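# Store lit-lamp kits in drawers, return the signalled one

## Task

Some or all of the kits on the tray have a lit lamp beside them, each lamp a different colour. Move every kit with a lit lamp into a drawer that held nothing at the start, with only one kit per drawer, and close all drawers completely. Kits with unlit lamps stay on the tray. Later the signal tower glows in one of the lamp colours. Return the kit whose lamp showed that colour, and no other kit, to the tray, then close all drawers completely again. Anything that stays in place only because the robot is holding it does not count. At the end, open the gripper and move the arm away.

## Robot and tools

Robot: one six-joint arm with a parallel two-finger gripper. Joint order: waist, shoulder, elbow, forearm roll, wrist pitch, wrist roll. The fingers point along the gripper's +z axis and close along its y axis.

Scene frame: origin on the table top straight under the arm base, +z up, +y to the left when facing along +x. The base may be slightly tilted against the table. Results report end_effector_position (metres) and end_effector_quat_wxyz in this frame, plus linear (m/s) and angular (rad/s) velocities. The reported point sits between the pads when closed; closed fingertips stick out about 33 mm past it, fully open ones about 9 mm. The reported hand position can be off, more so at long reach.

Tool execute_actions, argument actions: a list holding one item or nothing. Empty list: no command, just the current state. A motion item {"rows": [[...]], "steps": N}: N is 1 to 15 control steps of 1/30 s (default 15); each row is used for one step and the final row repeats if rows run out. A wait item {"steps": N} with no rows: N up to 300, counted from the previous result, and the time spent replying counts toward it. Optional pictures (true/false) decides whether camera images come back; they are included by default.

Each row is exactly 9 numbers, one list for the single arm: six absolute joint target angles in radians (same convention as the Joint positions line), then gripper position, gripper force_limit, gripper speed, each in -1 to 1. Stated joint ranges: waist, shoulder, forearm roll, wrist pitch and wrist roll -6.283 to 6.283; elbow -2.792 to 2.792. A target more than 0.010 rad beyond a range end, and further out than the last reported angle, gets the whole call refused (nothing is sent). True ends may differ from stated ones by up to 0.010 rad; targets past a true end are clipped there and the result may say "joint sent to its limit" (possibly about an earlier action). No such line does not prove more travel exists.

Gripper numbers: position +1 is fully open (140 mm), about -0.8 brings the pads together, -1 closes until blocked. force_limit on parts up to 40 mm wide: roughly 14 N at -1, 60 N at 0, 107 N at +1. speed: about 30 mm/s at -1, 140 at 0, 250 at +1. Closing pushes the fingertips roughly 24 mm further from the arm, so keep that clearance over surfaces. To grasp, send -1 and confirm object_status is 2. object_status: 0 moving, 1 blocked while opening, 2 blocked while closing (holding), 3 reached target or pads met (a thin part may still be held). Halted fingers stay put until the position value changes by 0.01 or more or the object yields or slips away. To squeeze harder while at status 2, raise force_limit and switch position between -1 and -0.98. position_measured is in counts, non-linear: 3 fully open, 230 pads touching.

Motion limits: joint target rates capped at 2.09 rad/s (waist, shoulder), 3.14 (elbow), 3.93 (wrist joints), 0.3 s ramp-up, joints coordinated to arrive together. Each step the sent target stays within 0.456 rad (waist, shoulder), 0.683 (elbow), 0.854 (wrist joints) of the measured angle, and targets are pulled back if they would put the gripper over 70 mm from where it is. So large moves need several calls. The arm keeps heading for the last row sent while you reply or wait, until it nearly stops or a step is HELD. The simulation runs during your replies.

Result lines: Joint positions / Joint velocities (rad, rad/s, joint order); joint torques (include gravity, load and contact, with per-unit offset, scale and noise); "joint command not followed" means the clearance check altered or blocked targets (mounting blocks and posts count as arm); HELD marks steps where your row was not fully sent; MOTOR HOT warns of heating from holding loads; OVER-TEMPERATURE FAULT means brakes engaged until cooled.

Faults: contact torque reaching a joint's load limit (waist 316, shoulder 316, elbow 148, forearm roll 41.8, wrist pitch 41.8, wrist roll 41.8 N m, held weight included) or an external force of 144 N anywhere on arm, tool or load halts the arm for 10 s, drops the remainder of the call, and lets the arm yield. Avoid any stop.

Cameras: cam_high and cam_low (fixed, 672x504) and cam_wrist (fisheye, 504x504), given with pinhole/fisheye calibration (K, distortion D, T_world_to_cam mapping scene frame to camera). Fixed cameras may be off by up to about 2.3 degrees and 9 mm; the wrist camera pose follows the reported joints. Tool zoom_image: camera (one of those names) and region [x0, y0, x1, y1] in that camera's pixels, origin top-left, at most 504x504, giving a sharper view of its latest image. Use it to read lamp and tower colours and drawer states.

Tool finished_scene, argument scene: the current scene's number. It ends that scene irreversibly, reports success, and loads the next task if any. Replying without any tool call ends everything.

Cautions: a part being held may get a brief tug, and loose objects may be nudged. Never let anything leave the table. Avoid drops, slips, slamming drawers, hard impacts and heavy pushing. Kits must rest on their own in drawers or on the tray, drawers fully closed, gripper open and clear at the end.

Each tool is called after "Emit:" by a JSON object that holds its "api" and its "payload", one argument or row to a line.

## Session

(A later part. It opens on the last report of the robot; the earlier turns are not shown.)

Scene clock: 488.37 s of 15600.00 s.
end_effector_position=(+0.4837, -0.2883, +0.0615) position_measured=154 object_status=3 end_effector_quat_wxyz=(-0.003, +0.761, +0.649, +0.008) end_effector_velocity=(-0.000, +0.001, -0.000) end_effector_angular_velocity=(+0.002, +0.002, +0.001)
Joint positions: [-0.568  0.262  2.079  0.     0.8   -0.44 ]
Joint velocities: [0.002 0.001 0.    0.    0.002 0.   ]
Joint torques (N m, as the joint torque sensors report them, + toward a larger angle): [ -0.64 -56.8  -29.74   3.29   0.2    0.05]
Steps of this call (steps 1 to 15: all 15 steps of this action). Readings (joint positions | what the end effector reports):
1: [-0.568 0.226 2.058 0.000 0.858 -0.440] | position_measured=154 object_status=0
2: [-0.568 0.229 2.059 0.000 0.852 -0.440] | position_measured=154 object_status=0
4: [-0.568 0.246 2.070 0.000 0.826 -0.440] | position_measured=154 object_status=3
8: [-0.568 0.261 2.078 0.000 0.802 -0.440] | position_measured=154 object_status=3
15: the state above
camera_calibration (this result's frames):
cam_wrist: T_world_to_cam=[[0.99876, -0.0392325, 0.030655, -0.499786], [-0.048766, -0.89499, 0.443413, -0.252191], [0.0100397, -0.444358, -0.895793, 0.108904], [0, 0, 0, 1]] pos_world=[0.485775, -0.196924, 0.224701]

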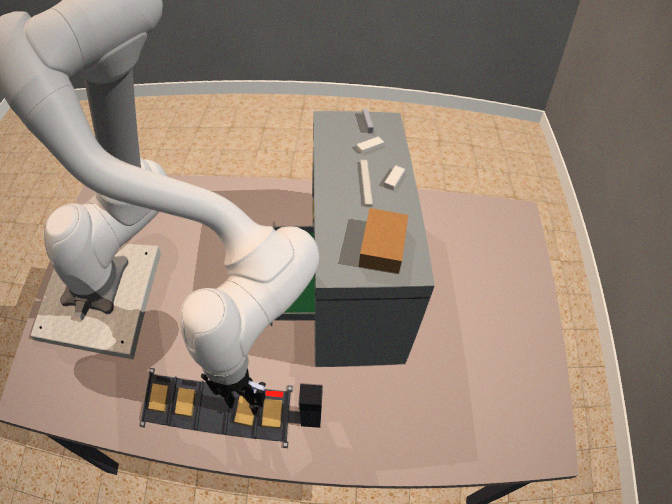

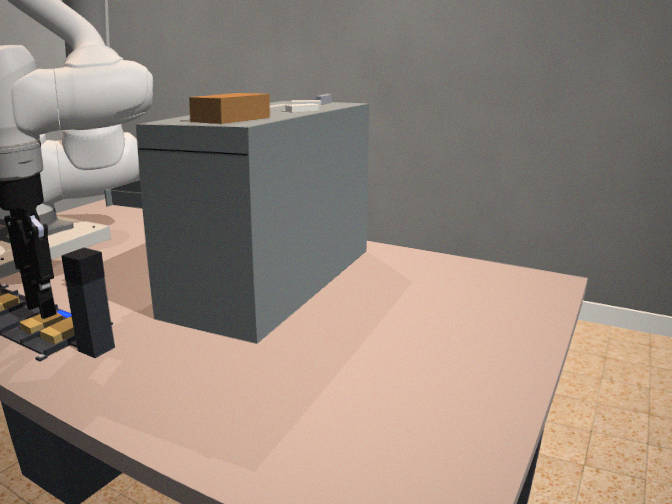

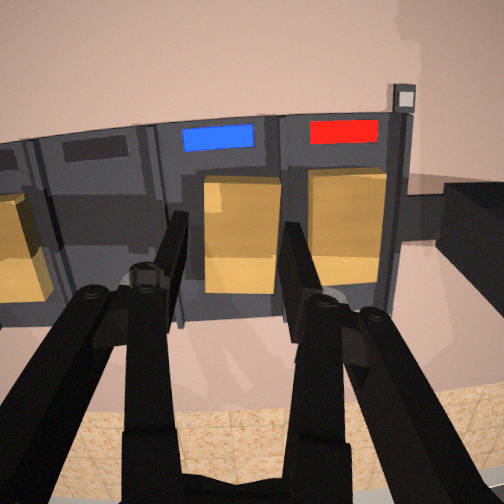

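Emit:
{"api": "execute_actions", "payload": {
  "actions": [
    {"rows":[[-0.568,0.262,2.079,0,0.8,-0.44,-0.31,-0.2,-0.5],[-0.568,0.262,2.079,0,0.8,-0.44,-0.31,-0.2,-0.5],[-0.568,0.262,2.079,0,0.8,-0.44,-0.31,-0.2,-0.5],[-0.568,0.262,2.079,0,0.8,-0.44,-0.31,-0.2,-0.5],[-0.568,0.262,2.079,0,0.8,-0.44,-0.31,-0.2,-0.5],[-0.568,0.262,2.079,0,0.8,-0.44,-0.31,-0.2,-0.5],[-0.568,0.262,2.079,0,0.8,-0.44,-0.31,-0.2,-0.5],[-0.568,0.267,2.082,0,0.792,-0.44,-0.31,-0.2,-0.5],[-0.568,0.267,2.082,0,0.792,-0.44,-0.31,-0.2,-0.5],[-0.568,0.272,2.085,0,0.784,-0.44,-0.31,-0.2,-0.5]]}
  ]
}}

Scene clock: 492.50 s of 15600.00 s.
end_effector_position=(+0.4835, -0.2880, +0.0535) position_measured=168 object_status=3 end_effector_quat_wxyz=(-0.003, +0.761, +0.649, +0.008) end_effector_velocity=(+0.000, +0.001, -0.001) end_effector_angular_velocity=(+0.000, +0.000, +0.001)
Joint positions: [-0.568  0.272  2.085  0.     0.784 -0.44 ]
Joint velocities: [ 0.001  0.001  0.001  0.    -0.002 -0.   ]
Joint torques (N m, as the joint torque sensors report them, + toward a larger angle): [ -0.15 -57.41 -29.55   3.4    0.18   0.11]
Steps of this call (steps 1 to 15: the robot went on to your last target; steps 16 to 90: nothing new was sent; then 0.63 s passed at rest; steps 91 to 105: all 15 steps of this action). Readings (joint positions | what the end effector reports):
91: [-0.568 0.262 2.079 0.000 0.800 -0.440] | position_measured=154 object_status=0
92: [-0.568 0.262 2.079 0.000 0.800 -0.440] | position_measured=156 object_status=0
94: [-0.568 0.262 2.079 0.000 0.800 -0.440] | position_measured=165 object_status=0
98: [-0.568 0.262 2.079 0.000 0.800 -0.440] | position_measured=168 object_status=0
105: the state above
camera_calibration (this result's frames):
cam_wrist: T_world_to_cam=[[0.998758, -0.0392997, 0.0306261, -0.49934], [-0.0488132, -0.894995, 0.443397, -0.248421], [0.00998485, -0.444341, -0.895802, 0.101928], [0, 0, 0, 1]] pos_world=[0.485576, -0.196668, 0.216749]

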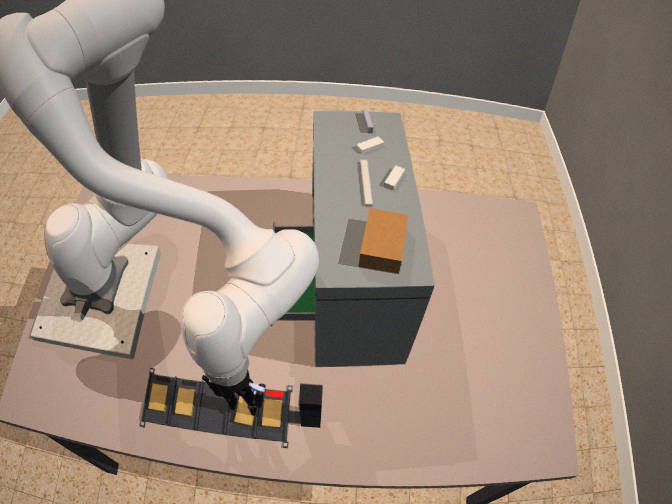

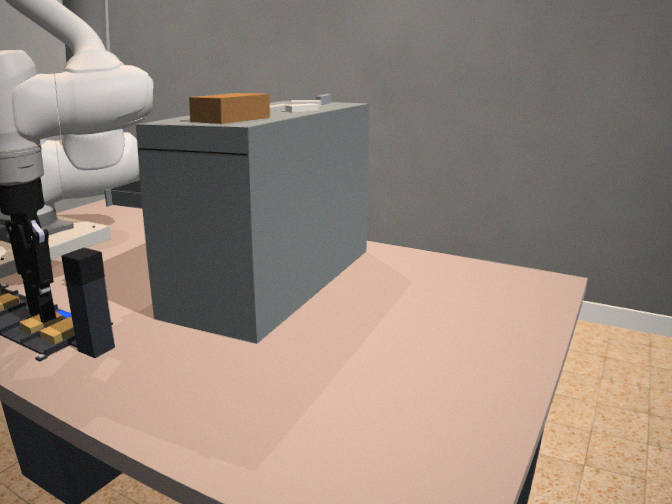

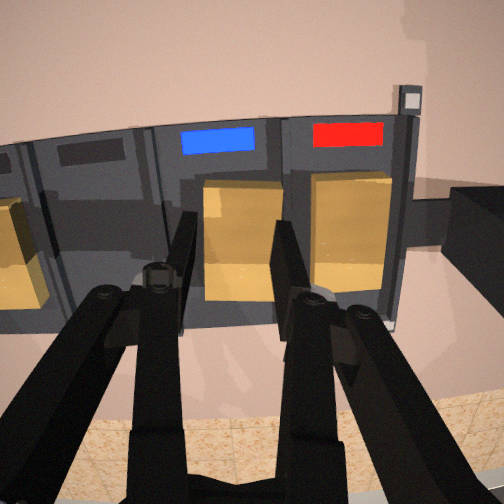

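Emit:
{"api": "execute_actions", "payload": {
  "actions": [
    {"rows":[[-0.569,0.273,2.0856,0,0.7825,-0.44,-1,-0.2,-0.8]]}
  ],
  "pictures": false
}}

Emit:
{"api": "execute_actions", "payload": {
  "actions": [
    {"rows":[[-0.569,0.273,2.0856,0,0.7825,-0.44,-1,-0.2,-0.8],[-0.569,0.273,2.0856,0,0.7825,-0.44,-1,-0.2,-0.8],[-0.569,0.273,2.0856,0,0.7825,-0.44,-1,-0.2,-0.8],[-0.569,0.27,2.084,0,0.787,-0.44,-1,-0.2,-0.8],[-0.569,0.27,2.084,0,0.787,-0.44,-1,-0.2,-0.8],[-0.569,0.27,2.084,0,0.787,-0.44,-1,-0.2,-0.8],[-0.569,0.266,2.0815,0,0.794,-0.44,-1,-0.2,-0.8],[-0.569,0.266,2.0815,0,0.794,-0.44,-1,-0.2,-0.8],[-0.569,0.266,2.0815,0,0.794,-0.44,-1,-0.2,-0.8],[-0.569,0.261,2.0785,0,0.802,-0.44,-1,-0.2,-0.8],[-0.569,0.261,2.0785,0,0.802,-0.44,-1,-0.2,-0.8],[-0.569,0.255,2.075,0,0.8116,-0.44,-1,-0.2,-0.8]]}
  ]
}}

Scene clock: 498.63 s of 15600.00 s.
end_effector_position=(+0.4832, -0.2884, +0.0526) position_measured=206 object_status=0 end_effector_quat_wxyz=(-0.003, +0.761, +0.649, +0.008) end_effector_velocity=(+0.000, -0.001, +0.001) end_effector_angular_velocity=(-0.002, -0.002, +0.001)
Joint positions: [-0.569  0.273  2.086 -0.     0.782 -0.44 ]
Joint velocities: [-0.001 -0.002 -0.001 -0.    -0.    -0.002]
Joint torques (N m, as the joint torque sensors report them, + toward a larger angle): [ -0.01 -36.58 -17.58   4.28  -1.99   0.13]
Steps of this call (steps 1 to 15: the robot went on to your last target; steps 16 to 90: nothing new was sent; then 2.63 s passed at rest; steps 91 to 105: all 15 steps of this action). Readings (joint positions | what the end effector reports):
91: [-0.568 0.272 2.085 -0.000 0.784 -0.440] | position_measured=168 object_status=0
92: [-0.568 0.272 2.085 0.000 0.783 -0.440] | position_measured=169 object_status=0
94: [-0.569 0.273 2.086 -0.000 0.783 -0.440] | position_measured=175 object_status=0
98: [-0.569 0.273 2.086 -0.000 0.782 -0.440] | position_measured=186 object_status=0
105: the state above

Scene clock: 499.13 s of 15600.00 s.
end_effector_position=(+0.4834, -0.2888, +0.0666) position_measured=232 object_status=3 end_effector_quat_wxyz=(-0.003, +0.761, +0.649, +0.008) end_effector_velocity=(-0.003, +0.002, +0.011) end_effector_angular_velocity=(+0.005, +0.008, +0.001)
Joint positions: [-0.569  0.255  2.075 -0.     0.811 -0.44 ]
Joint velocities: [-0.    -0.015 -0.006  0.     0.031 -0.001]
Joint torques (N m, as the joint torque sensors report them, + toward a larger angle): [ -1.06 -51.21 -25.46   2.73   0.2    0.06]
Steps of this call (steps 1 to 15: all 15 steps of this action). Readings (joint positions | what the end effector reports):
1: [-0.569 0.273 2.086 -0.000 0.782 -0.440] | position_measured=209 object_status=0
2: [-0.569 0.273 2.086 -0.000 0.782 -0.440] | position_measured=211 object_status=0
4: [-0.569 0.273 2.086 -0.000 0.782 -0.440] | position_measured=217 object_status=0
8: [-0.569 0.269 2.083 -0.000 0.790 -0.440] | position_measured=229 object_status=0
15: the state above
camera_calibration (this result's frames):
cam_wrist: T_world_to_cam=[[0.998728, -0.0402701, 0.0303319, -0.499845], [-0.0495507, -0.895021, 0.443263, -0.254619], [0.00929746, -0.444203, -0.895878, 0.113661], [0, 0, 0, 1]] pos_world=[0.485536, -0.197529, 0.229851]

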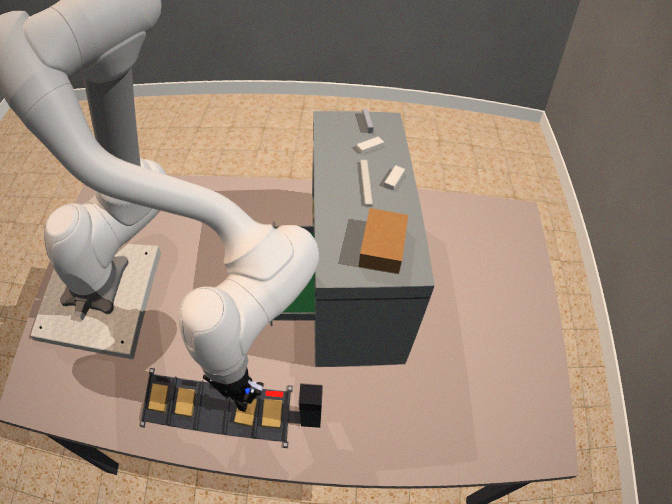

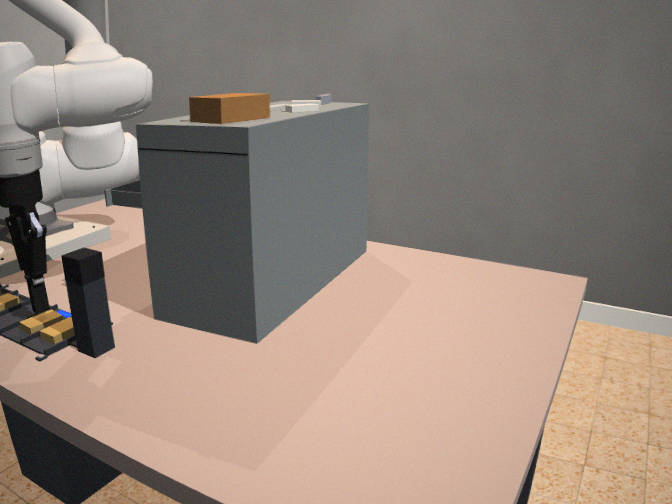

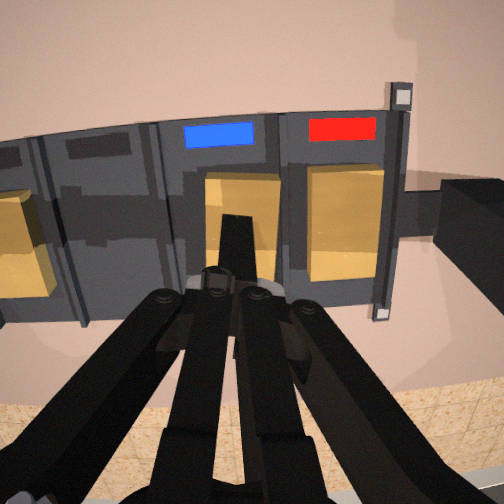

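Emit:
{"api": "execute_actions", "payload": {
  "actions": [
    {"rows":[[-0.569,0.255,2.075,0,0.8116,-0.44,-0.32,-0.2,0],[-0.569,0.255,2.075,0,0.8116,-0.44,-0.32,-0.2,0],[-0.569,0.255,2.075,0,0.8116,-0.44,-0.32,-0.2,0],[-0.569,0.255,2.075,0,0.8116,-0.44,-0.32,-0.2,0],[-0.569,0.255,2.075,0,0.8116,-0.44,-0.32,-0.2,0],[-0.569,0.255,2.075,0,0.8116,-0.44,-0.32,-0.2,0],[-0.569,0.266,2.0815,0,0.794,-0.44,-0.32,-0.2,0],[-0.569,0.266,2.0815,0,0.794,-0.44,-0.32,-0.2,0],[-0.569,0.273,2.0856,0,0.7825,-0.44,-0.32,-0.2,0],[-0.569,0.273,2.0856,0,0.7825,-0.44,-0.32,-0.2,0],[-0.569,0.278,2.0885,0,0.7745,-0.44,-0.32,-0.2,0]]}
  ]
}}

Scene clock: 508.57 s of 15600.00 s.
end_effector_position=(+0.4838, -0.2887, +0.0496) position_measured=169 object_status=0 end_effector_quat_wxyz=(-0.002, +0.761, +0.649, +0.008) end_effector_velocity=(-0.001, +0.002, -0.006) end_effector_angular_velocity=(+0.000, +0.001, +0.003)
Joint positions: [-0.569  0.277  2.087  0.     0.775 -0.44 ]
Joint velocities: [ 0.002  0.006  0.006 -0.    -0.011 -0.001]
Joint torques (N m, as the joint torque sensors report them, + toward a larger angle): [-11.1   -3.71   7.85  -1.38   0.4    0.51]
Steps of this call (steps 1 to 15: the robot went on to your last target; steps 16 to 90: nothing new was sent; then 5.93 s passed at rest; steps 91 to 105: all 15 steps of this action). Readings (joint positions | what the end effector reports):
91: [-0.569 0.255 2.075 -0.000 0.812 -0.440] | position_measured=232 object_status=0
92: [-0.569 0.255 2.075 -0.000 0.812 -0.440] | position_measured=232 object_status=0
94: [-0.569 0.255 2.075 -0.000 0.812 -0.440] | position_measured=214 object_status=0
98: [-0.569 0.258 2.076 0.000 0.807 -0.440] | position_measured=184 object_status=0
105: the state above
camera_calibration (this result's frames):
cam_wrist: T_world_to_cam=[[0.998674, -0.0403908, 0.031918, -0.499811], [-0.0503725, -0.894607, 0.444006, -0.246457], [0.0106203, -0.445025, -0.895455, 0.0975426], [0, 0, 0, 1]] pos_world=[0.485698, -0.197261, 0.212726]

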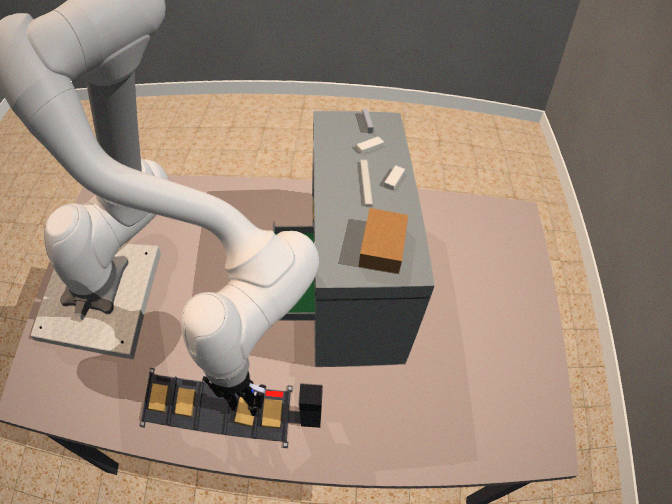

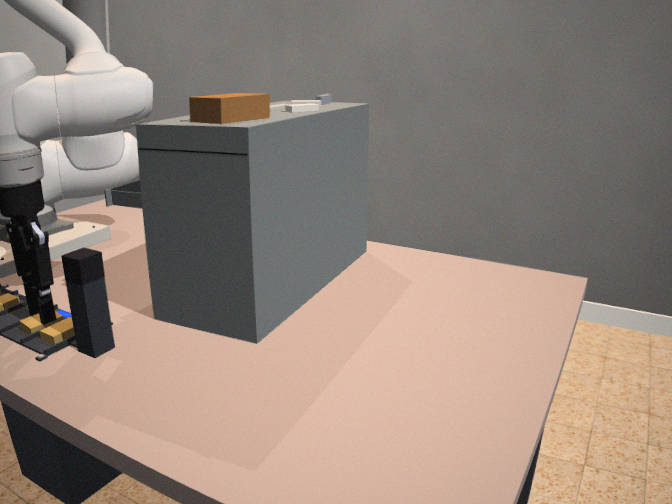

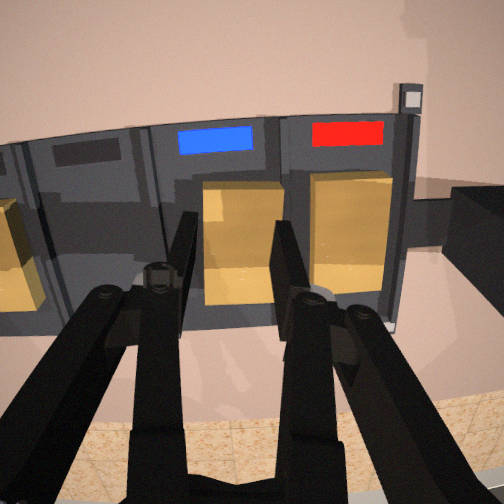

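Emit:
{"api": "execute_actions", "payload": {
  "actions": [
    {"rows":[[-0.569,0.266,2.0815,0,0.794,-0.44,-0.32,-0.2,0],[-0.569,0.266,2.0815,0,0.794,-0.44,-0.32,-0.2,0],[-0.569,0.266,2.0815,0,0.794,-0.44,-0.32,-0.2,0],[-0.569,0.266,2.0815,0,0.794,-0.44,-0.32,-0.2,0],[-0.563,0.27,2.076,0,0.7955,-0.435,-0.28,-0.2,0],[-0.563,0.27,2.076,0,0.7955,-0.435,-0.28,-0.2,0],[-0.563,0.27,2.076,0,0.7955,-0.435,-0.28,-0.2,0],[-0.563,0.27,2.076,0,0.7955,-0.435,-0.28,-0.2,0],[-0.563,0.27,2.076,0,0.7955,-0.435,-0.28,-0.2,0],[-0.563,0.274,2.0785,0,0.789,-0.435,-0.28,-0.2,0],[-0.563,0.274,2.0785,0,0.789,-0.435,-0.28,-0.2,0],[-0.563,0.277,2.08,0,0.7845,-0.435,-0.28,-0.2,0]]}
  ]
}}

Scene clock: 519.00 s of 15600.00 s.
end_effector_position=(+0.4852, -0.2897, +0.0513) position_measured=169 object_status=3 end_effector_quat_wxyz=(-0.000, +0.761, +0.649, +0.009) end_effector_velocity=(+0.000, +0.001, -0.001) end_effector_angular_velocity=(+0.001, +0.001, +0.001)
Joint positions: [-0.569  0.275  2.086  0.001  0.774 -0.44 ]
Joint velocities: [ 0.001  0.001  0.     0.    -0.    -0.   ]
Joint torques (N m, as the joint torque sensors report them, + toward a larger angle): [ -5.8  -46.19 -26.39   0.48  -2.68   0.45]
FORCE FAULT: contact force on the arm reached its limit, and the arm stopped for 10 seconds. The contact can be on any part of the arm, not only on its tool. The arm's remaining commands of this call were not run. The arm holds still and accepts commands again. Move the arm away from the contact; if what it grips holds it there, let go first. Pushing or pulling that hard again can fault the arm again.
The stop began at step 13 of this call (marked STOPPED below). From that step on the arm followed nothing that you had sent. 15 steps, steps kept back included, did not run and will not run. Nothing is kept back now, and the robot has no last target.
Steps of this call (steps 1 to 12: the robot went on to your last target; steps 13 to 313: the stop). Readings (joint positions | what the end effector reports):
1: [-0.569 0.277 2.088 0.000 0.775 -0.440] | position_measured=169 object_status=3
2: [-0.569 0.278 2.088 0.000 0.774 -0.440] | position_measured=169 object_status=3
4: [-0.569 0.278 2.088 0.000 0.774 -0.440] | position_measured=169 object_status=3
8: [-0.569 0.278 2.088 0.000 0.774 -0.440] | position_measured=169 object_status=3
13: [-0.569 0.277 2.086 0.000 0.774 -0.440] | position_measured=169 object_status=3 STOPPED
313: the state above
camera_calibration (this result's frames):
cam_wrist: T_world_to_cam=[[0.998543, -0.040645, 0.0354975, -0.501581], [-0.0522199, -0.893663, 0.445689, -0.246907], [0.0136078, -0.446893, -0.894484, 0.0965989], [0, 0, 0, 1]] pos_world=[0.486642, -0.197869, 0.214255]

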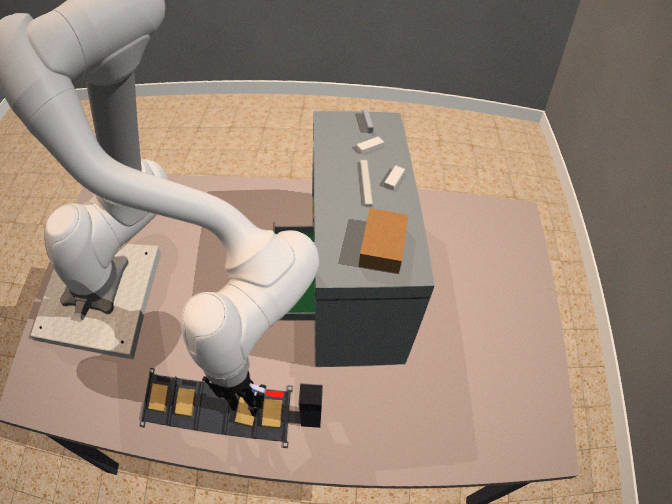

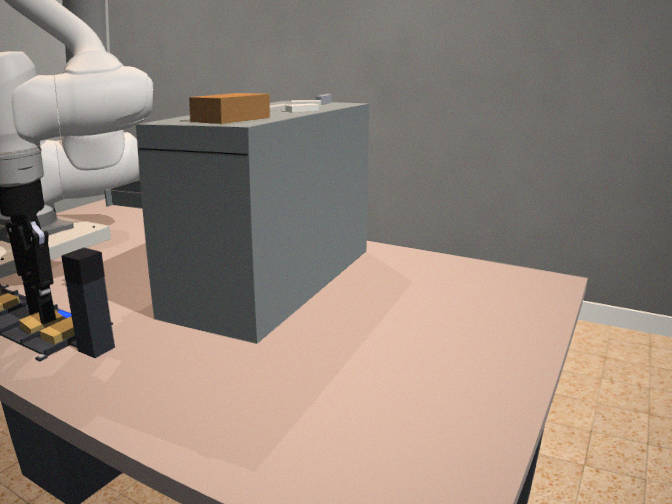

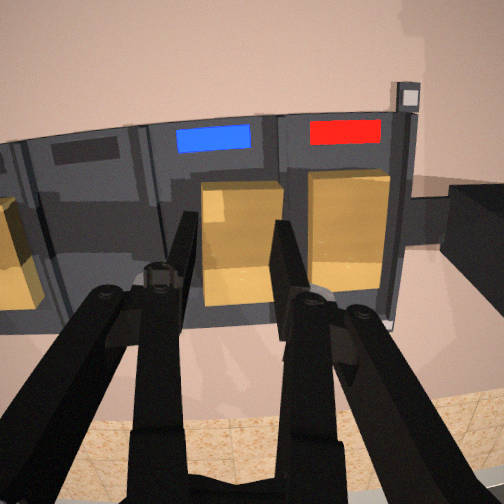

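Emit:
{"api": "execute_actions", "payload": {
  "actions": [
    {"rows":[[-0.569,0.264,2.08,0,0.797,-0.44,-0.32,-0.2,0],[-0.569,0.264,2.08,0,0.797,-0.44,-0.32,-0.2,0],[-0.569,0.264,2.08,0,0.797,-0.44,-0.32,-0.2,0],[-0.569,0.264,2.08,0,0.797,-0.44,-0.32,-0.2,0],[-0.563,0.268,2.075,0,0.7985,-0.435,-0.27,-0.2,0],[-0.563,0.268,2.075,0,0.7985,-0.435,-0.27,-0.2,0],[-0.563,0.268,2.075,0,0.7985,-0.435,-0.27,-0.2,0],[-0.563,0.268,2.075,0,0.7985,-0.435,-0.27,-0.2,0],[-0.563,0.268,2.075,0,0.7985,-0.435,-0.27,-0.2,0],[-0.563,0.273,2.078,0,0.7905,-0.435,-0.27,-0.2,0],[-0.563,0.273,2.078,0,0.7905,-0.435,-0.27,-0.2,0],[-0.563,0.276,2.08,0,0.7855,-0.435,-0.27,-0.2,0]]}
  ]
}}

Scene clock: 524.33 s of 15600.00 s.
end_effector_position=(+0.4871, -0.2871, +0.0534) position_measured=163 object_status=3 end_effector_quat_wxyz=(-0.003, +0.761, +0.649, +0.008) end_effector_velocity=(+0.002, -0.001, -0.006) end_effector_angular_velocity=(-0.005, -0.006, +0.001)
Joint positions: [-0.563  0.276  2.08  -0.     0.786 -0.435]
Joint velocities: [ 0.001  0.007  0.004 -0.001 -0.019  0.   ]
Joint torques (N m, as the joint torque sensors report them, + toward a larger angle): [  0.07 -62.05 -31.25   3.39   0.23   0.13]
Steps of this call (steps 1 to 90: nothing new was sent; then 1.83 s passed at rest; steps 91 to 105: all 15 steps of this action). Readings (joint positions | what the end effector reports):
91: [-0.569 0.275 2.086 0.001 0.775 -0.440] | position_measured=169 object_status=3
92: [-0.569 0.273 2.084 0.001 0.780 -0.440] | position_measured=169 object_status=3
94: [-0.569 0.265 2.080 0.000 0.795 -0.440] | position_measured=169 object_status=3
98: [-0.564 0.268 2.075 0.000 0.798 -0.436] | position_measured=163 object_status=0
105: the state above
camera_calibration (this result's frames):
cam_wrist: T_world_to_cam=[[0.998775, -0.0392892, 0.0300749, -0.502853], [-0.048556, -0.89514, 0.443134, -0.24753], [0.00951089, -0.444051, -0.895951, 0.102575], [0, 0, 0, 1]] pos_world=[0.489242, -0.195782, 0.216715]

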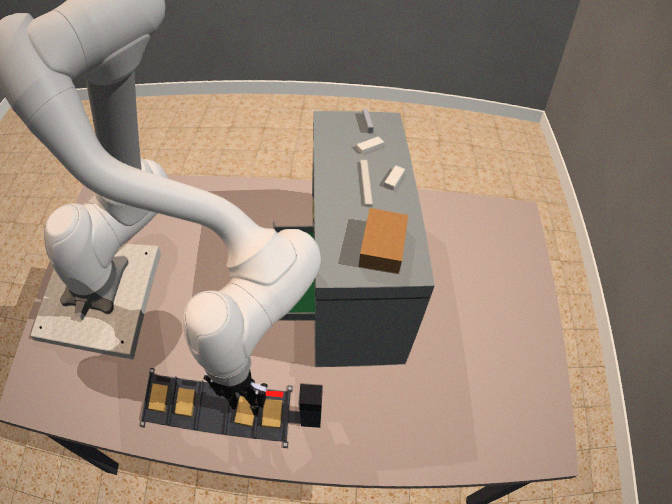

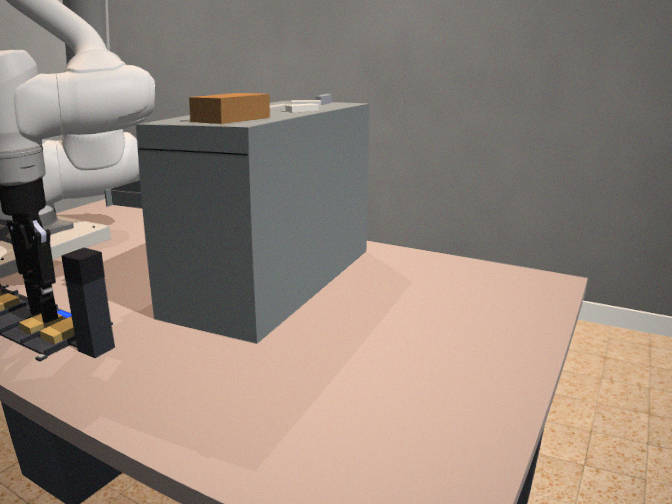

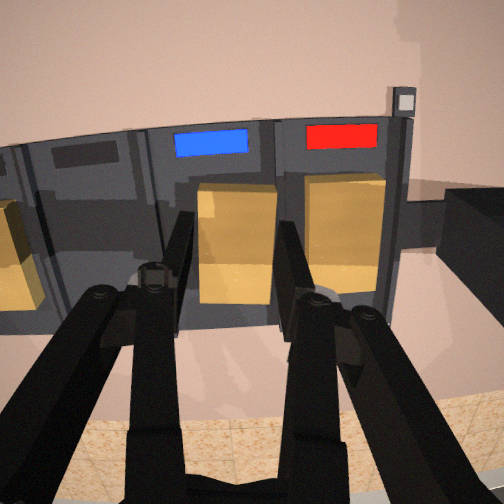

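Centred now. Descend 3 mm.

Emit:
{"api": "execute_actions", "payload": {
  "actions": [
    {"rows":[[-0.563,0.278,2.081,0,0.7825,-0.435,-0.27,-0.2,0],[-0.563,0.278,2.081,0,0.7825,-0.435,-0.27,-0.2,0],[-0.563,0.278,2.081,0,0.7825,-0.435,-0.27,-0.2,0],[-0.563,0.278,2.081,0,0.7825,-0.435,-0.27,-0.2,0],[-0.563,0.28,2.0825,0,0.779,-0.435,-0.27,-0.2,0]],"steps":10}
  ],
  "pictures": false
}}

Scene clock: 527.40 s of 15600.00 s.
end_effector_position=(+0.4870, -0.2869, +0.0500) position_measured=163 object_status=3 end_effector_quat_wxyz=(-0.003, +0.761, +0.649, +0.008) end_effector_velocity=(-0.000, +0.000, -0.001) end_effector_angular_velocity=(+0.001, +0.001, -0.000)
Joint positions: [-0.563  0.28   2.082  0.     0.779 -0.435]
Joint velocities: [-0.     0.001  0.     0.    -0.    -0.   ]
Joint torques (N m, as the joint torque sensors report them, + toward a larger angle): [ -0.03 -57.66 -28.65   3.24   0.43   0.1 ]
Steps of this call (steps 1 to 15: the robot went on to your last target; steps 16 to 82: nothing new was sent; steps 83 to 92: all 10 steps of this action). Readings (joint positions | what the end effector reports):
83: [-0.563 0.276 2.080 0.000 0.785 -0.435] | position_measured=163 object_status=3
84: [-0.563 0.277 2.080 0.000 0.784 -0.435] | position_measured=163 object_status=3
86: [-0.563 0.278 2.081 0.000 0.783 -0.435] | position_measured=163 object_status=3
90: [-0.563 0.280 2.082 0.000 0.779 -0.435] | position_measured=163 object_status=3
92: the state above

Free. Close.

Emit:
{"api": "execute_actions", "payload": {
  "actions": [
    {"rows":[[-0.563,0.28,2.0825,0,0.779,-0.435,-1,-0.2,-0.8]]}
  ],
  "pictures": false
}}

Scene clock: 529.23 s of 15600.00 s.
end_effector_position=(+0.4870, -0.2869, +0.0500) position_measured=175 object_status=2 end_effector_quat_wxyz=(-0.003, +0.761, +0.649, +0.008) end_effector_velocity=(-0.001, -0.001, -0.000) end_effector_angular_velocity=(+0.000, +0.000, -0.001)
Joint positions: [-0.563  0.28   2.083  0.     0.779 -0.435]
Joint velocities: [-0.001  0.     0.     0.     0.    -0.001]
Joint torques (N m, as the joint torque sensors report them, + toward a larger angle): [ -0.3  -43.52 -21.88   3.34  -1.57   0.33]
Steps of this call (steps 1 to 15: the robot went on to your last target; steps 16 to 40: nothing new was sent; steps 41 to 55: all 15 steps of this action). Readings (joint positions | what the end effector reports):
41: [-0.563 0.280 2.083 0.000 0.779 -0.435] | position_measured=163 object_status=0
42: [-0.563 0.280 2.083 0.000 0.779 -0.435] | position_measured=164 object_status=0
44: [-0.563 0.280 2.083 0.000 0.779 -0.435] | position_measured=170 object_status=0
48: [-0.563 0.280 2.083 0.000 0.779 -0.435] | position_measured=175 object_status=0
55: the state above

Emit:
{"api": "execute_actions", "payload": {
  "actions": [
    {"rows":[[-0.563,0.28,2.0825,0,0.779,-0.435,-0.29,-0.2,0],[-0.563,0.28,2.0825,0,0.779,-0.435,-0.29,-0.2,0],[-0.563,0.28,2.0825,0,0.779,-0.435,-0.29,-0.2,0],[-0.563,0.28,2.0825,0,0.779,-0.435,-0.29,-0.2,0],[-0.563,0.28,2.0825,0,0.779,-0.435,-0.29,-0.2,0],[-0.563,0.282,2.0837,0,0.776,-0.435,-0.29,-0.2,0],[-0.563,0.282,2.0837,0,0.776,-0.435,-0.29,-0.2,0],[-0.563,0.282,2.0837,0,0.776,-0.435,-0.29,-0.2,0],[-0.563,0.284,2.085,0,0.7725,-0.435,-0.29,-0.2,0]],"steps":13}
  ],
  "pictures": false
}}

Scene clock: 534.67 s of 15600.00 s.
end_effector_position=(+0.4869, -0.2867, +0.0468) position_measured=165 object_status=0 end_effector_quat_wxyz=(-0.003, +0.761, +0.649, +0.008) end_effector_velocity=(+0.000, -0.000, -0.001) end_effector_angular_velocity=(-0.001, -0.001, -0.000)
Joint positions: [-0.563  0.284  2.085 -0.     0.773 -0.435]
Joint velocities: [ 0.     0.001  0.001 -0.    -0.003  0.001]
Joint torques (N m, as the joint torque sensors report them, + toward a larger angle): [ -0.22 -58.95 -28.91   3.23   0.26   0.26]
Steps of this call (steps 1 to 15: the robot went on to your last target; steps 16 to 90: nothing new was sent; then 2.00 s passed at rest; steps 91 to 103: all 13 steps of this action). Readings (joint positions | what the end effector reports):
91: [-0.563 0.280 2.082 -0.000 0.779 -0.435] | position_measured=175 object_status=0
92: [-0.563 0.280 2.082 -0.000 0.779 -0.435] | position_measured=175 object_status=0
94: [-0.563 0.280 2.082 -0.000 0.779 -0.435] | position_measured=165 object_status=0
98: [-0.563 0.282 2.083 -0.000 0.777 -0.435] | position_measured=165 object_status=0
103: the state above

Still free; 3 mm lower.

Emit:
{"api": "execute_actions", "payload": {
  "actions": [
    {"rows":[[-0.563,0.286,2.0862,0,0.7695,-0.435,-0.29,-0.2,0],[-0.563,0.286,2.0862,0,0.7695,-0.435,-0.29,-0.2,0],[-0.563,0.286,2.0862,0,0.7695,-0.435,-0.29,-0.2,0],[-0.563,0.288,2.0874,0,0.766,-0.435,-0.29,-0.2,0]],"steps":10}
  ],
  "pictures": false
}}

Emit:
{"api": "execute_actions", "payload": {
  "actions": [
    {"rows":[[-0.563,0.288,2.0874,0,0.766,-0.435,-1,-0.2,-0.8]]}
  ]
}}

Scene clock: 537.03 s of 15600.00 s.
end_effector_position=(+0.4869, -0.2867, +0.0438) position_measured=165 object_status=3 end_effector_quat_wxyz=(-0.003, +0.761, +0.649, +0.008) end_effector_velocity=(-0.001, +0.000, -0.002) end_effector_angular_velocity=(+0.001, +0.002, +0.000)
Joint positions: [-0.563  0.288  2.087 -0.     0.766 -0.435]
Joint velocities: [-0.     0.002  0.001 -0.    -0.001 -0.   ]
Joint torques (N m, as the joint torque sensors report them, + toward a larger angle): [ -2.97 -11.94  -8.6    2.18  -5.02   0.44]
Steps of this call (steps 1 to 15: the robot went on to your last target; steps 16 to 61: nothing new was sent; steps 62 to 71: all 10 steps of this action). Readings (joint positions | what the end effector reports):
62: [-0.563 0.284 2.085 -0.000 0.772 -0.435] | position_measured=165 object_status=3
63: [-0.563 0.285 2.085 -0.000 0.771 -0.435] | position_measured=165 object_status=3
65: [-0.563 0.286 2.086 -0.000 0.770 -0.435] | position_measured=165 object_status=3
69: [-0.563 0.288 2.087 -0.000 0.766 -0.435] | position_measured=165 object_status=3
71: the state above

Scene clock: 537.53 s of 15600.00 s.
end_effector_position=(+0.4869, -0.2866, +0.0436) position_measured=172 object_status=2 end_effector_quat_wxyz=(-0.003, +0.761, +0.649, +0.008) end_effector_velocity=(-0.000, +0.000, -0.000) end_effector_angular_velocity=(+0.000, +0.001, -0.000)
Joint positions: [-0.563  0.288  2.087  0.     0.766 -0.435]
Joint velocities: [-0.    -0.     0.001 -0.     0.     0.   ]
Joint torques (N m, as the joint torque sensors report them, + toward a larger angle): [-12.72  16.5   22.29  -2.6    2.29   0.73]
Steps of this call (steps 1 to 15: all 15 steps of this action). Readings (joint positions | what the end effector reports):
1: [-0.563 0.288 2.087 -0.000 0.766 -0.435] | position_measured=165 object_status=0
2: [-0.563 0.288 2.087 -0.000 0.766 -0.435] | position_measured=166 object_status=0
4: [-0.563 0.288 2.087 0.000 0.766 -0.435] | position_measured=172 object_status=0
8: [-0.563 0.288 2.087 0.000 0.766 -0.435] | position_measured=172 object_status=0
15: the state above
camera_calibration (this result's frames):
cam_wrist: T_world_to_cam=[[0.99876, -0.0393454, 0.0305133, -0.502322], [-0.0488025, -0.895064, 0.443259, -0.242646], [0.00987114, -0.444198, -0.895874, 0.0937471], [0, 0, 0, 1]] pos_world=[0.488932, -0.195306, 0.206868]

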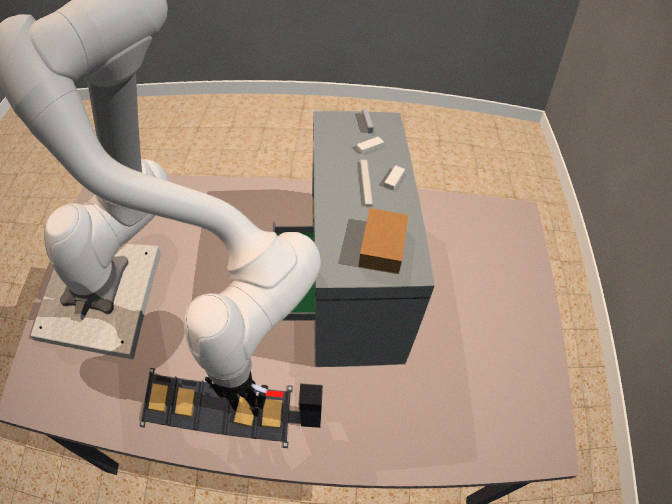

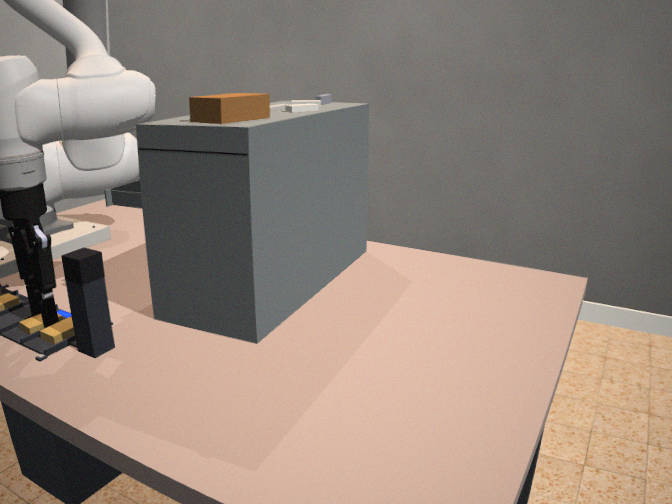

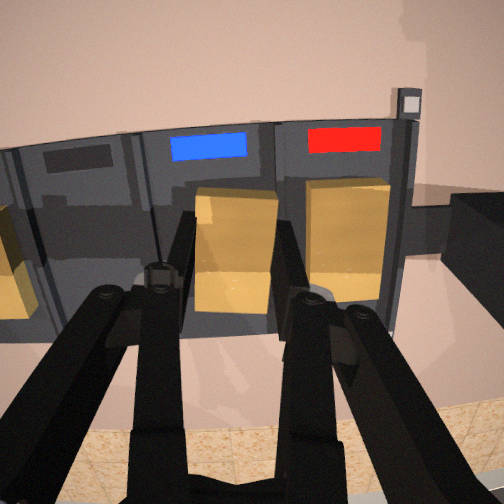

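Pressing floor; rise immediately, slowly.

Emit:
{"api": "execute_actions", "payload": {
  "actions": [
    {"rows":[[-0.563,0.285,2.0856,0,0.771,-0.435,-1,-0.2,-0.8],[-0.563,0.285,2.0856,0,0.771,-0.435,-1,-0.2,-0.8],[-0.563,0.285,2.0856,0,0.771,-0.435,-1,-0.2,-0.8],[-0.563,0.282,2.0837,0,0.776,-0.435,-1,-0.2,-0.8],[-0.563,0.282,2.0837,0,0.776,-0.435,-1,-0.2,-0.8],[-0.563,0.282,2.0837,0,0.776,-0.435,-1,-0.2,-0.8],[-0.563,0.278,2.081,0,0.7825,-0.435,-1,-0.2,-0.8],[-0.563,0.278,2.081,0,0.7825,-0.435,-1,-0.2,-0.8],[-0.563,0.278,2.081,0,0.7825,-0.435,-1,-0.2,-0.8],[-0.563,0.272,2.0775,0,0.792,-0.435,-1,-0.2,-0.8],[-0.563,0.272,2.0775,0,0.792,-0.435,-1,-0.2,-0.8],[-0.563,0.272,2.0775,0,0.792,-0.435,-1,-0.2,-0.8],[-0.563,0.262,2.072,0,0.8075,-0.435,-1,-0.2,-0.8]]}
  ]
}}

Scene clock: 542.10 s of 15600.00 s.
end_effector_position=(+0.4873, -0.2873, +0.0620) position_measured=173 object_status=2 end_effector_quat_wxyz=(-0.003, +0.761, +0.649, +0.008) end_effector_velocity=(+0.014, -0.009, +0.089) end_effector_angular_velocity=(-0.017, -0.033, -0.005)
Joint positions: [-0.563  0.265  2.074 -0.     0.803 -0.435]
Joint velocities: [-0.    -0.108 -0.07   0.006  0.141 -0.001]
Joint torques (N m, as the joint torque sensors report them, + toward a larger angle): [ -2.27 -50.29 -27.45   3.13  -0.1    0.14]
Steps of this call (steps 1 to 15: the robot went on to your last target; steps 16 to 90: nothing new was sent; then 1.07 s passed at rest; steps 91 to 105: all 15 steps of this action). Readings (joint positions | what the end effector reports):
91: [-0.563 0.288 2.087 -0.000 0.766 -0.435] | position_measured=172 object_status=2
92: [-0.563 0.287 2.087 -0.000 0.768 -0.435] | position_measured=172 object_status=2
94: [-0.563 0.286 2.087 -0.000 0.771 -0.435] | position_measured=172 object_status=2
98: [-0.563 0.281 2.083 -0.000 0.779 -0.435] | position_measured=173 object_status=2
105: the state above
camera_calibration (this result's frames):
cam_wrist: T_world_to_cam=[[0.998771, -0.0392852, 0.0302193, -0.503263], [-0.0486173, -0.895101, 0.443204, -0.251499], [0.00963794, -0.444129, -0.895911, 0.110037], [0, 0, 0, 1]] pos_world=[0.489356, -0.196017, 0.225257]

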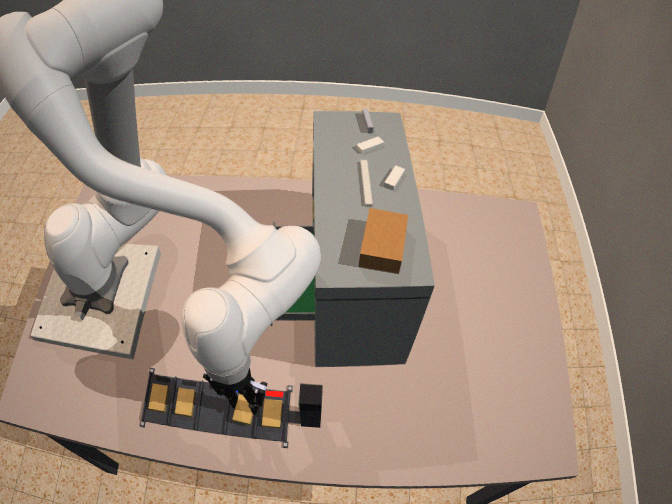

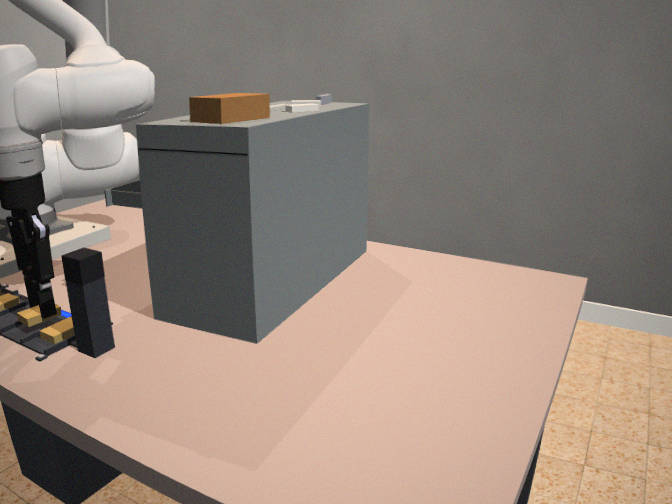

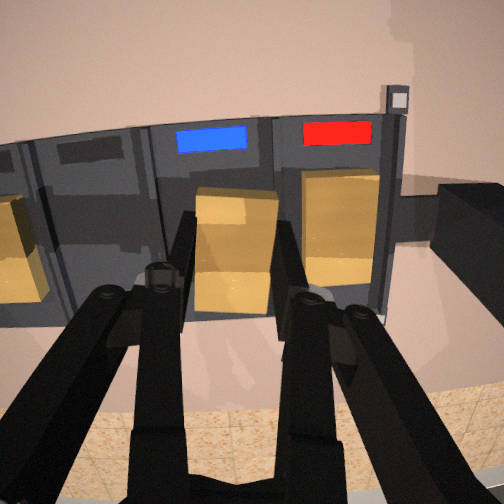

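Emit:
{"api": "execute_actions", "payload": {
  "actions": [
    {"rows":[[-0.563,0.25,2.065,0,0.826,-0.435,-1,-0.2,-0.8],[-0.563,0.25,2.065,0,0.826,-0.435,-1,-0.2,-0.8],[-0.563,0.23,2.052,0,0.86,-0.435,-1,-0.2,-0.8],[-0.563,0.23,2.052,0,0.86,-0.435,-1,-0.2,-0.8],[-0.563,0.19,2.03,0,0.92,-0.435,-1,-0.2,-0.8],[-0.563,0.19,2.03,0,0.92,-0.435,-1,-0.2,-0.8],[-0.563,0.12,2.0,0,1.02,-0.435,-1,-0.2,-0.8],[-0.563,0.12,2.0,0,1.02,-0.435,-1,-0.2,-0.8],[-0.563,0.05,1.95,0,1.14,-0.435,-1,-0.2,-0.8],[-0.563,0.05,1.95,0,1.14,-0.435,-1,-0.2,-0.8],[-0.563,-0.03,1.88,0,1.29,-0.435,-1,-0.2,-0.8]]}
  ],
  "pictures": false
}}

Emit:
{"api": "execute_actions", "payload": {
  "actions": [
    {"rows":[[-0.47,-0.03,1.87,0,1.3,-0.78,-1,-0.2,-0.8],[-0.47,-0.03,1.87,0,1.3,-0.78,-1,-0.2,-0.8],[-0.47,-0.03,1.87,0,1.3,-0.78,-1,-0.2,-0.8],[-0.37,-0.02,1.85,0,1.31,-1.12,-1,-0.2,-0.8],[-0.37,-0.02,1.85,0,1.31,-1.12,-1,-0.2,-0.8],[-0.37,-0.02,1.85,0,1.31,-1.12,-1,-0.2,-0.8],[-0.27,0,1.82,0,1.32,-1.46,-1,-0.2,-0.8],[-0.27,0,1.82,0,1.32,-1.46,-1,-0.2,-0.8],[-0.27,0,1.82,0,1.32,-1.46,-1,-0.2,-0.8],[-0.184,0.03,1.8,0,1.31,-1.794,-1,-0.2,-0.8]]}
  ],
  "pictures": false
}}

Emit:
{"api": "execute_actions", "payload": {
  "actions": [
    {"rows":[[-0.184,0.057,1.839,0,1.2456,-1.794,-1,-0.2,-0.8]]}
  ]
}}

Scene clock: 562.10 s of 15600.00 s.
end_effector_position=(+0.4687, -0.2783, +0.2369) position_measured=173 object_status=2 end_effector_quat_wxyz=(-0.002, +0.761, +0.649, +0.008) end_effector_velocity=(-0.097, +0.055, +0.501) end_effector_angular_velocity=(-0.003, -0.004, -0.001)
Joint positions: [-0.563  0.057  1.945  0.     1.137 -0.435]
Joint velocities: [-0.    -0.543 -0.404 -0.     0.943  0.   ]
Joint torques (N m, as the joint torque sensors report them, + toward a larger angle): [  0.51 -46.73 -36.05   4.2    0.23   0.15]
Steps of this call (steps 1 to 15: the robot went on to your last target; steps 16 to 90: nothing new was sent; then 16.50 s passed at rest; steps 91 to 105: all 15 steps of this action). Readings (joint positions | what the end effector reports):
91: [-0.563 0.262 2.072 0.000 0.808 -0.435] | position_measured=173 object_status=2
92: [-0.563 0.259 2.070 0.000 0.813 -0.435] | position_measured=173 object_status=2
94: [-0.563 0.247 2.063 0.000 0.832 -0.435] | position_measured=173 object_status=2
98: [-0.563 0.195 2.034 0.000 0.912 -0.435] | position_measured=173 object_status=2
105: the state above

Scene clock: 562.60 s of 15600.00 s.
end_effector_position=(+0.5206, -0.1543, +0.3269) position_measured=173 object_status=2 end_effector_quat_wxyz=(+0.003, +0.294, +0.956, +0.008) end_effector_velocity=(+0.179, +0.314, +0.021) end_effector_angular_velocity=(-0.027, -0.025, +3.089)
Joint positions: [-0.313  0.004  1.834  0.     1.3   -1.316]
Joint velocities: [ 0.657  0.143 -0.172 -0.     0.048 -2.432]
Joint torques (N m, as the joint torque sensors report them, + toward a larger angle): [  2.33 -37.47 -38.42   4.48   0.19   0.4 ]
Steps of this call (steps 1 to 15: all 15 steps of this action). Readings (joint positions | what the end effector reports):
1: [-0.563 0.039 1.932 0.000 1.169 -0.435] | position_measured=173 object_status=2
2: [-0.561 0.023 1.919 0.000 1.198 -0.439] | position_measured=173 object_status=2
4: [-0.547 0.002 1.901 0.000 1.236 -0.489] | position_measured=173 object_status=2
8: [-0.473 -0.011 1.877 0.000 1.278 -0.753] | position_measured=173 object_status=2
15: the state above

Scene clock: 563.10 s of 15600.00 s.
end_effector_position=(+0.5574, -0.0902, +0.2958) position_measured=173 object_status=2 end_effector_quat_wxyz=(+0.004, -0.005, +1.000, +0.007) end_effector_velocity=(-0.000, +0.001, -0.000) end_effector_angular_velocity=(+0.000, +0.001, +0.003)
Joint positions: [-0.184  0.057  1.839  0.     1.246 -1.794]
Joint velocities: [ 0.002 -0.     0.    -0.     0.001 -0.001]
Joint torques (N m, as the joint torque sensors report them, + toward a larger angle): [  0.49 -46.03 -40.21   4.37   0.1    0.13]
Steps of this call (steps 1 to 15: all 15 steps of this action). Readings (joint positions | what the end effector reports):
1: [-0.291 0.008 1.828 0.000 1.302 -1.398] | position_measured=173 object_status=2
2: [-0.269 0.013 1.824 0.000 1.302 -1.479] | position_measured=173 object_status=2
4: [-0.229 0.029 1.826 0.000 1.293 -1.625] | position_measured=173 object_status=2
8: [-0.186 0.056 1.838 0.000 1.249 -1.786] | position_measured=173 object_status=2
15: the state above
camera_calibration (this result's frames):
cam_wrist: T_world_to_cam=[[-0.128016, 0.991088, 0.0368205, 0.1464], [0.879944, 0.0963767, 0.465199, -0.609936], [0.457505, 0.0919528, -0.88444, 0.201697], [0, 0, 0, 1]] pos_world=[0.463174, -0.104858, 0.45674]

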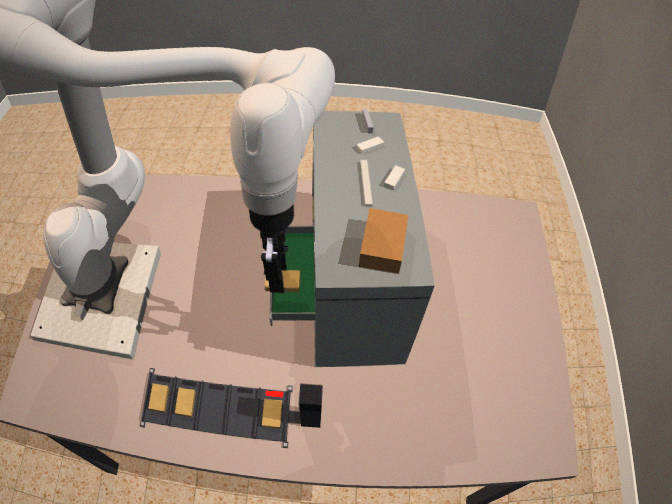

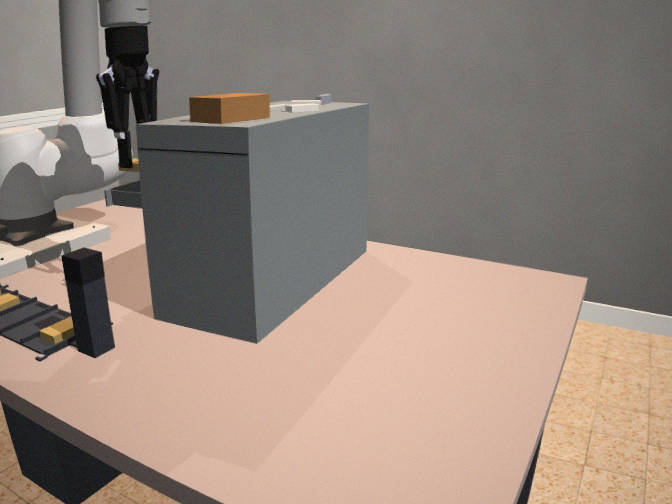

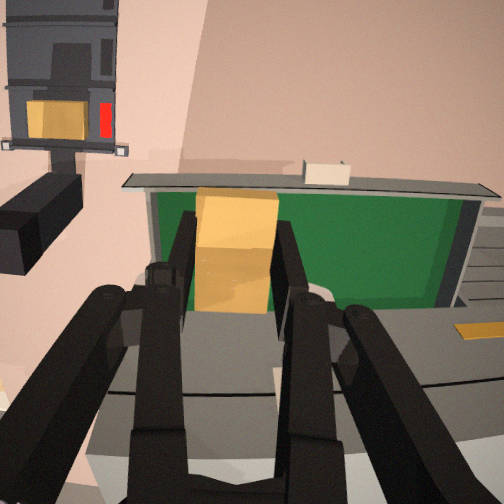

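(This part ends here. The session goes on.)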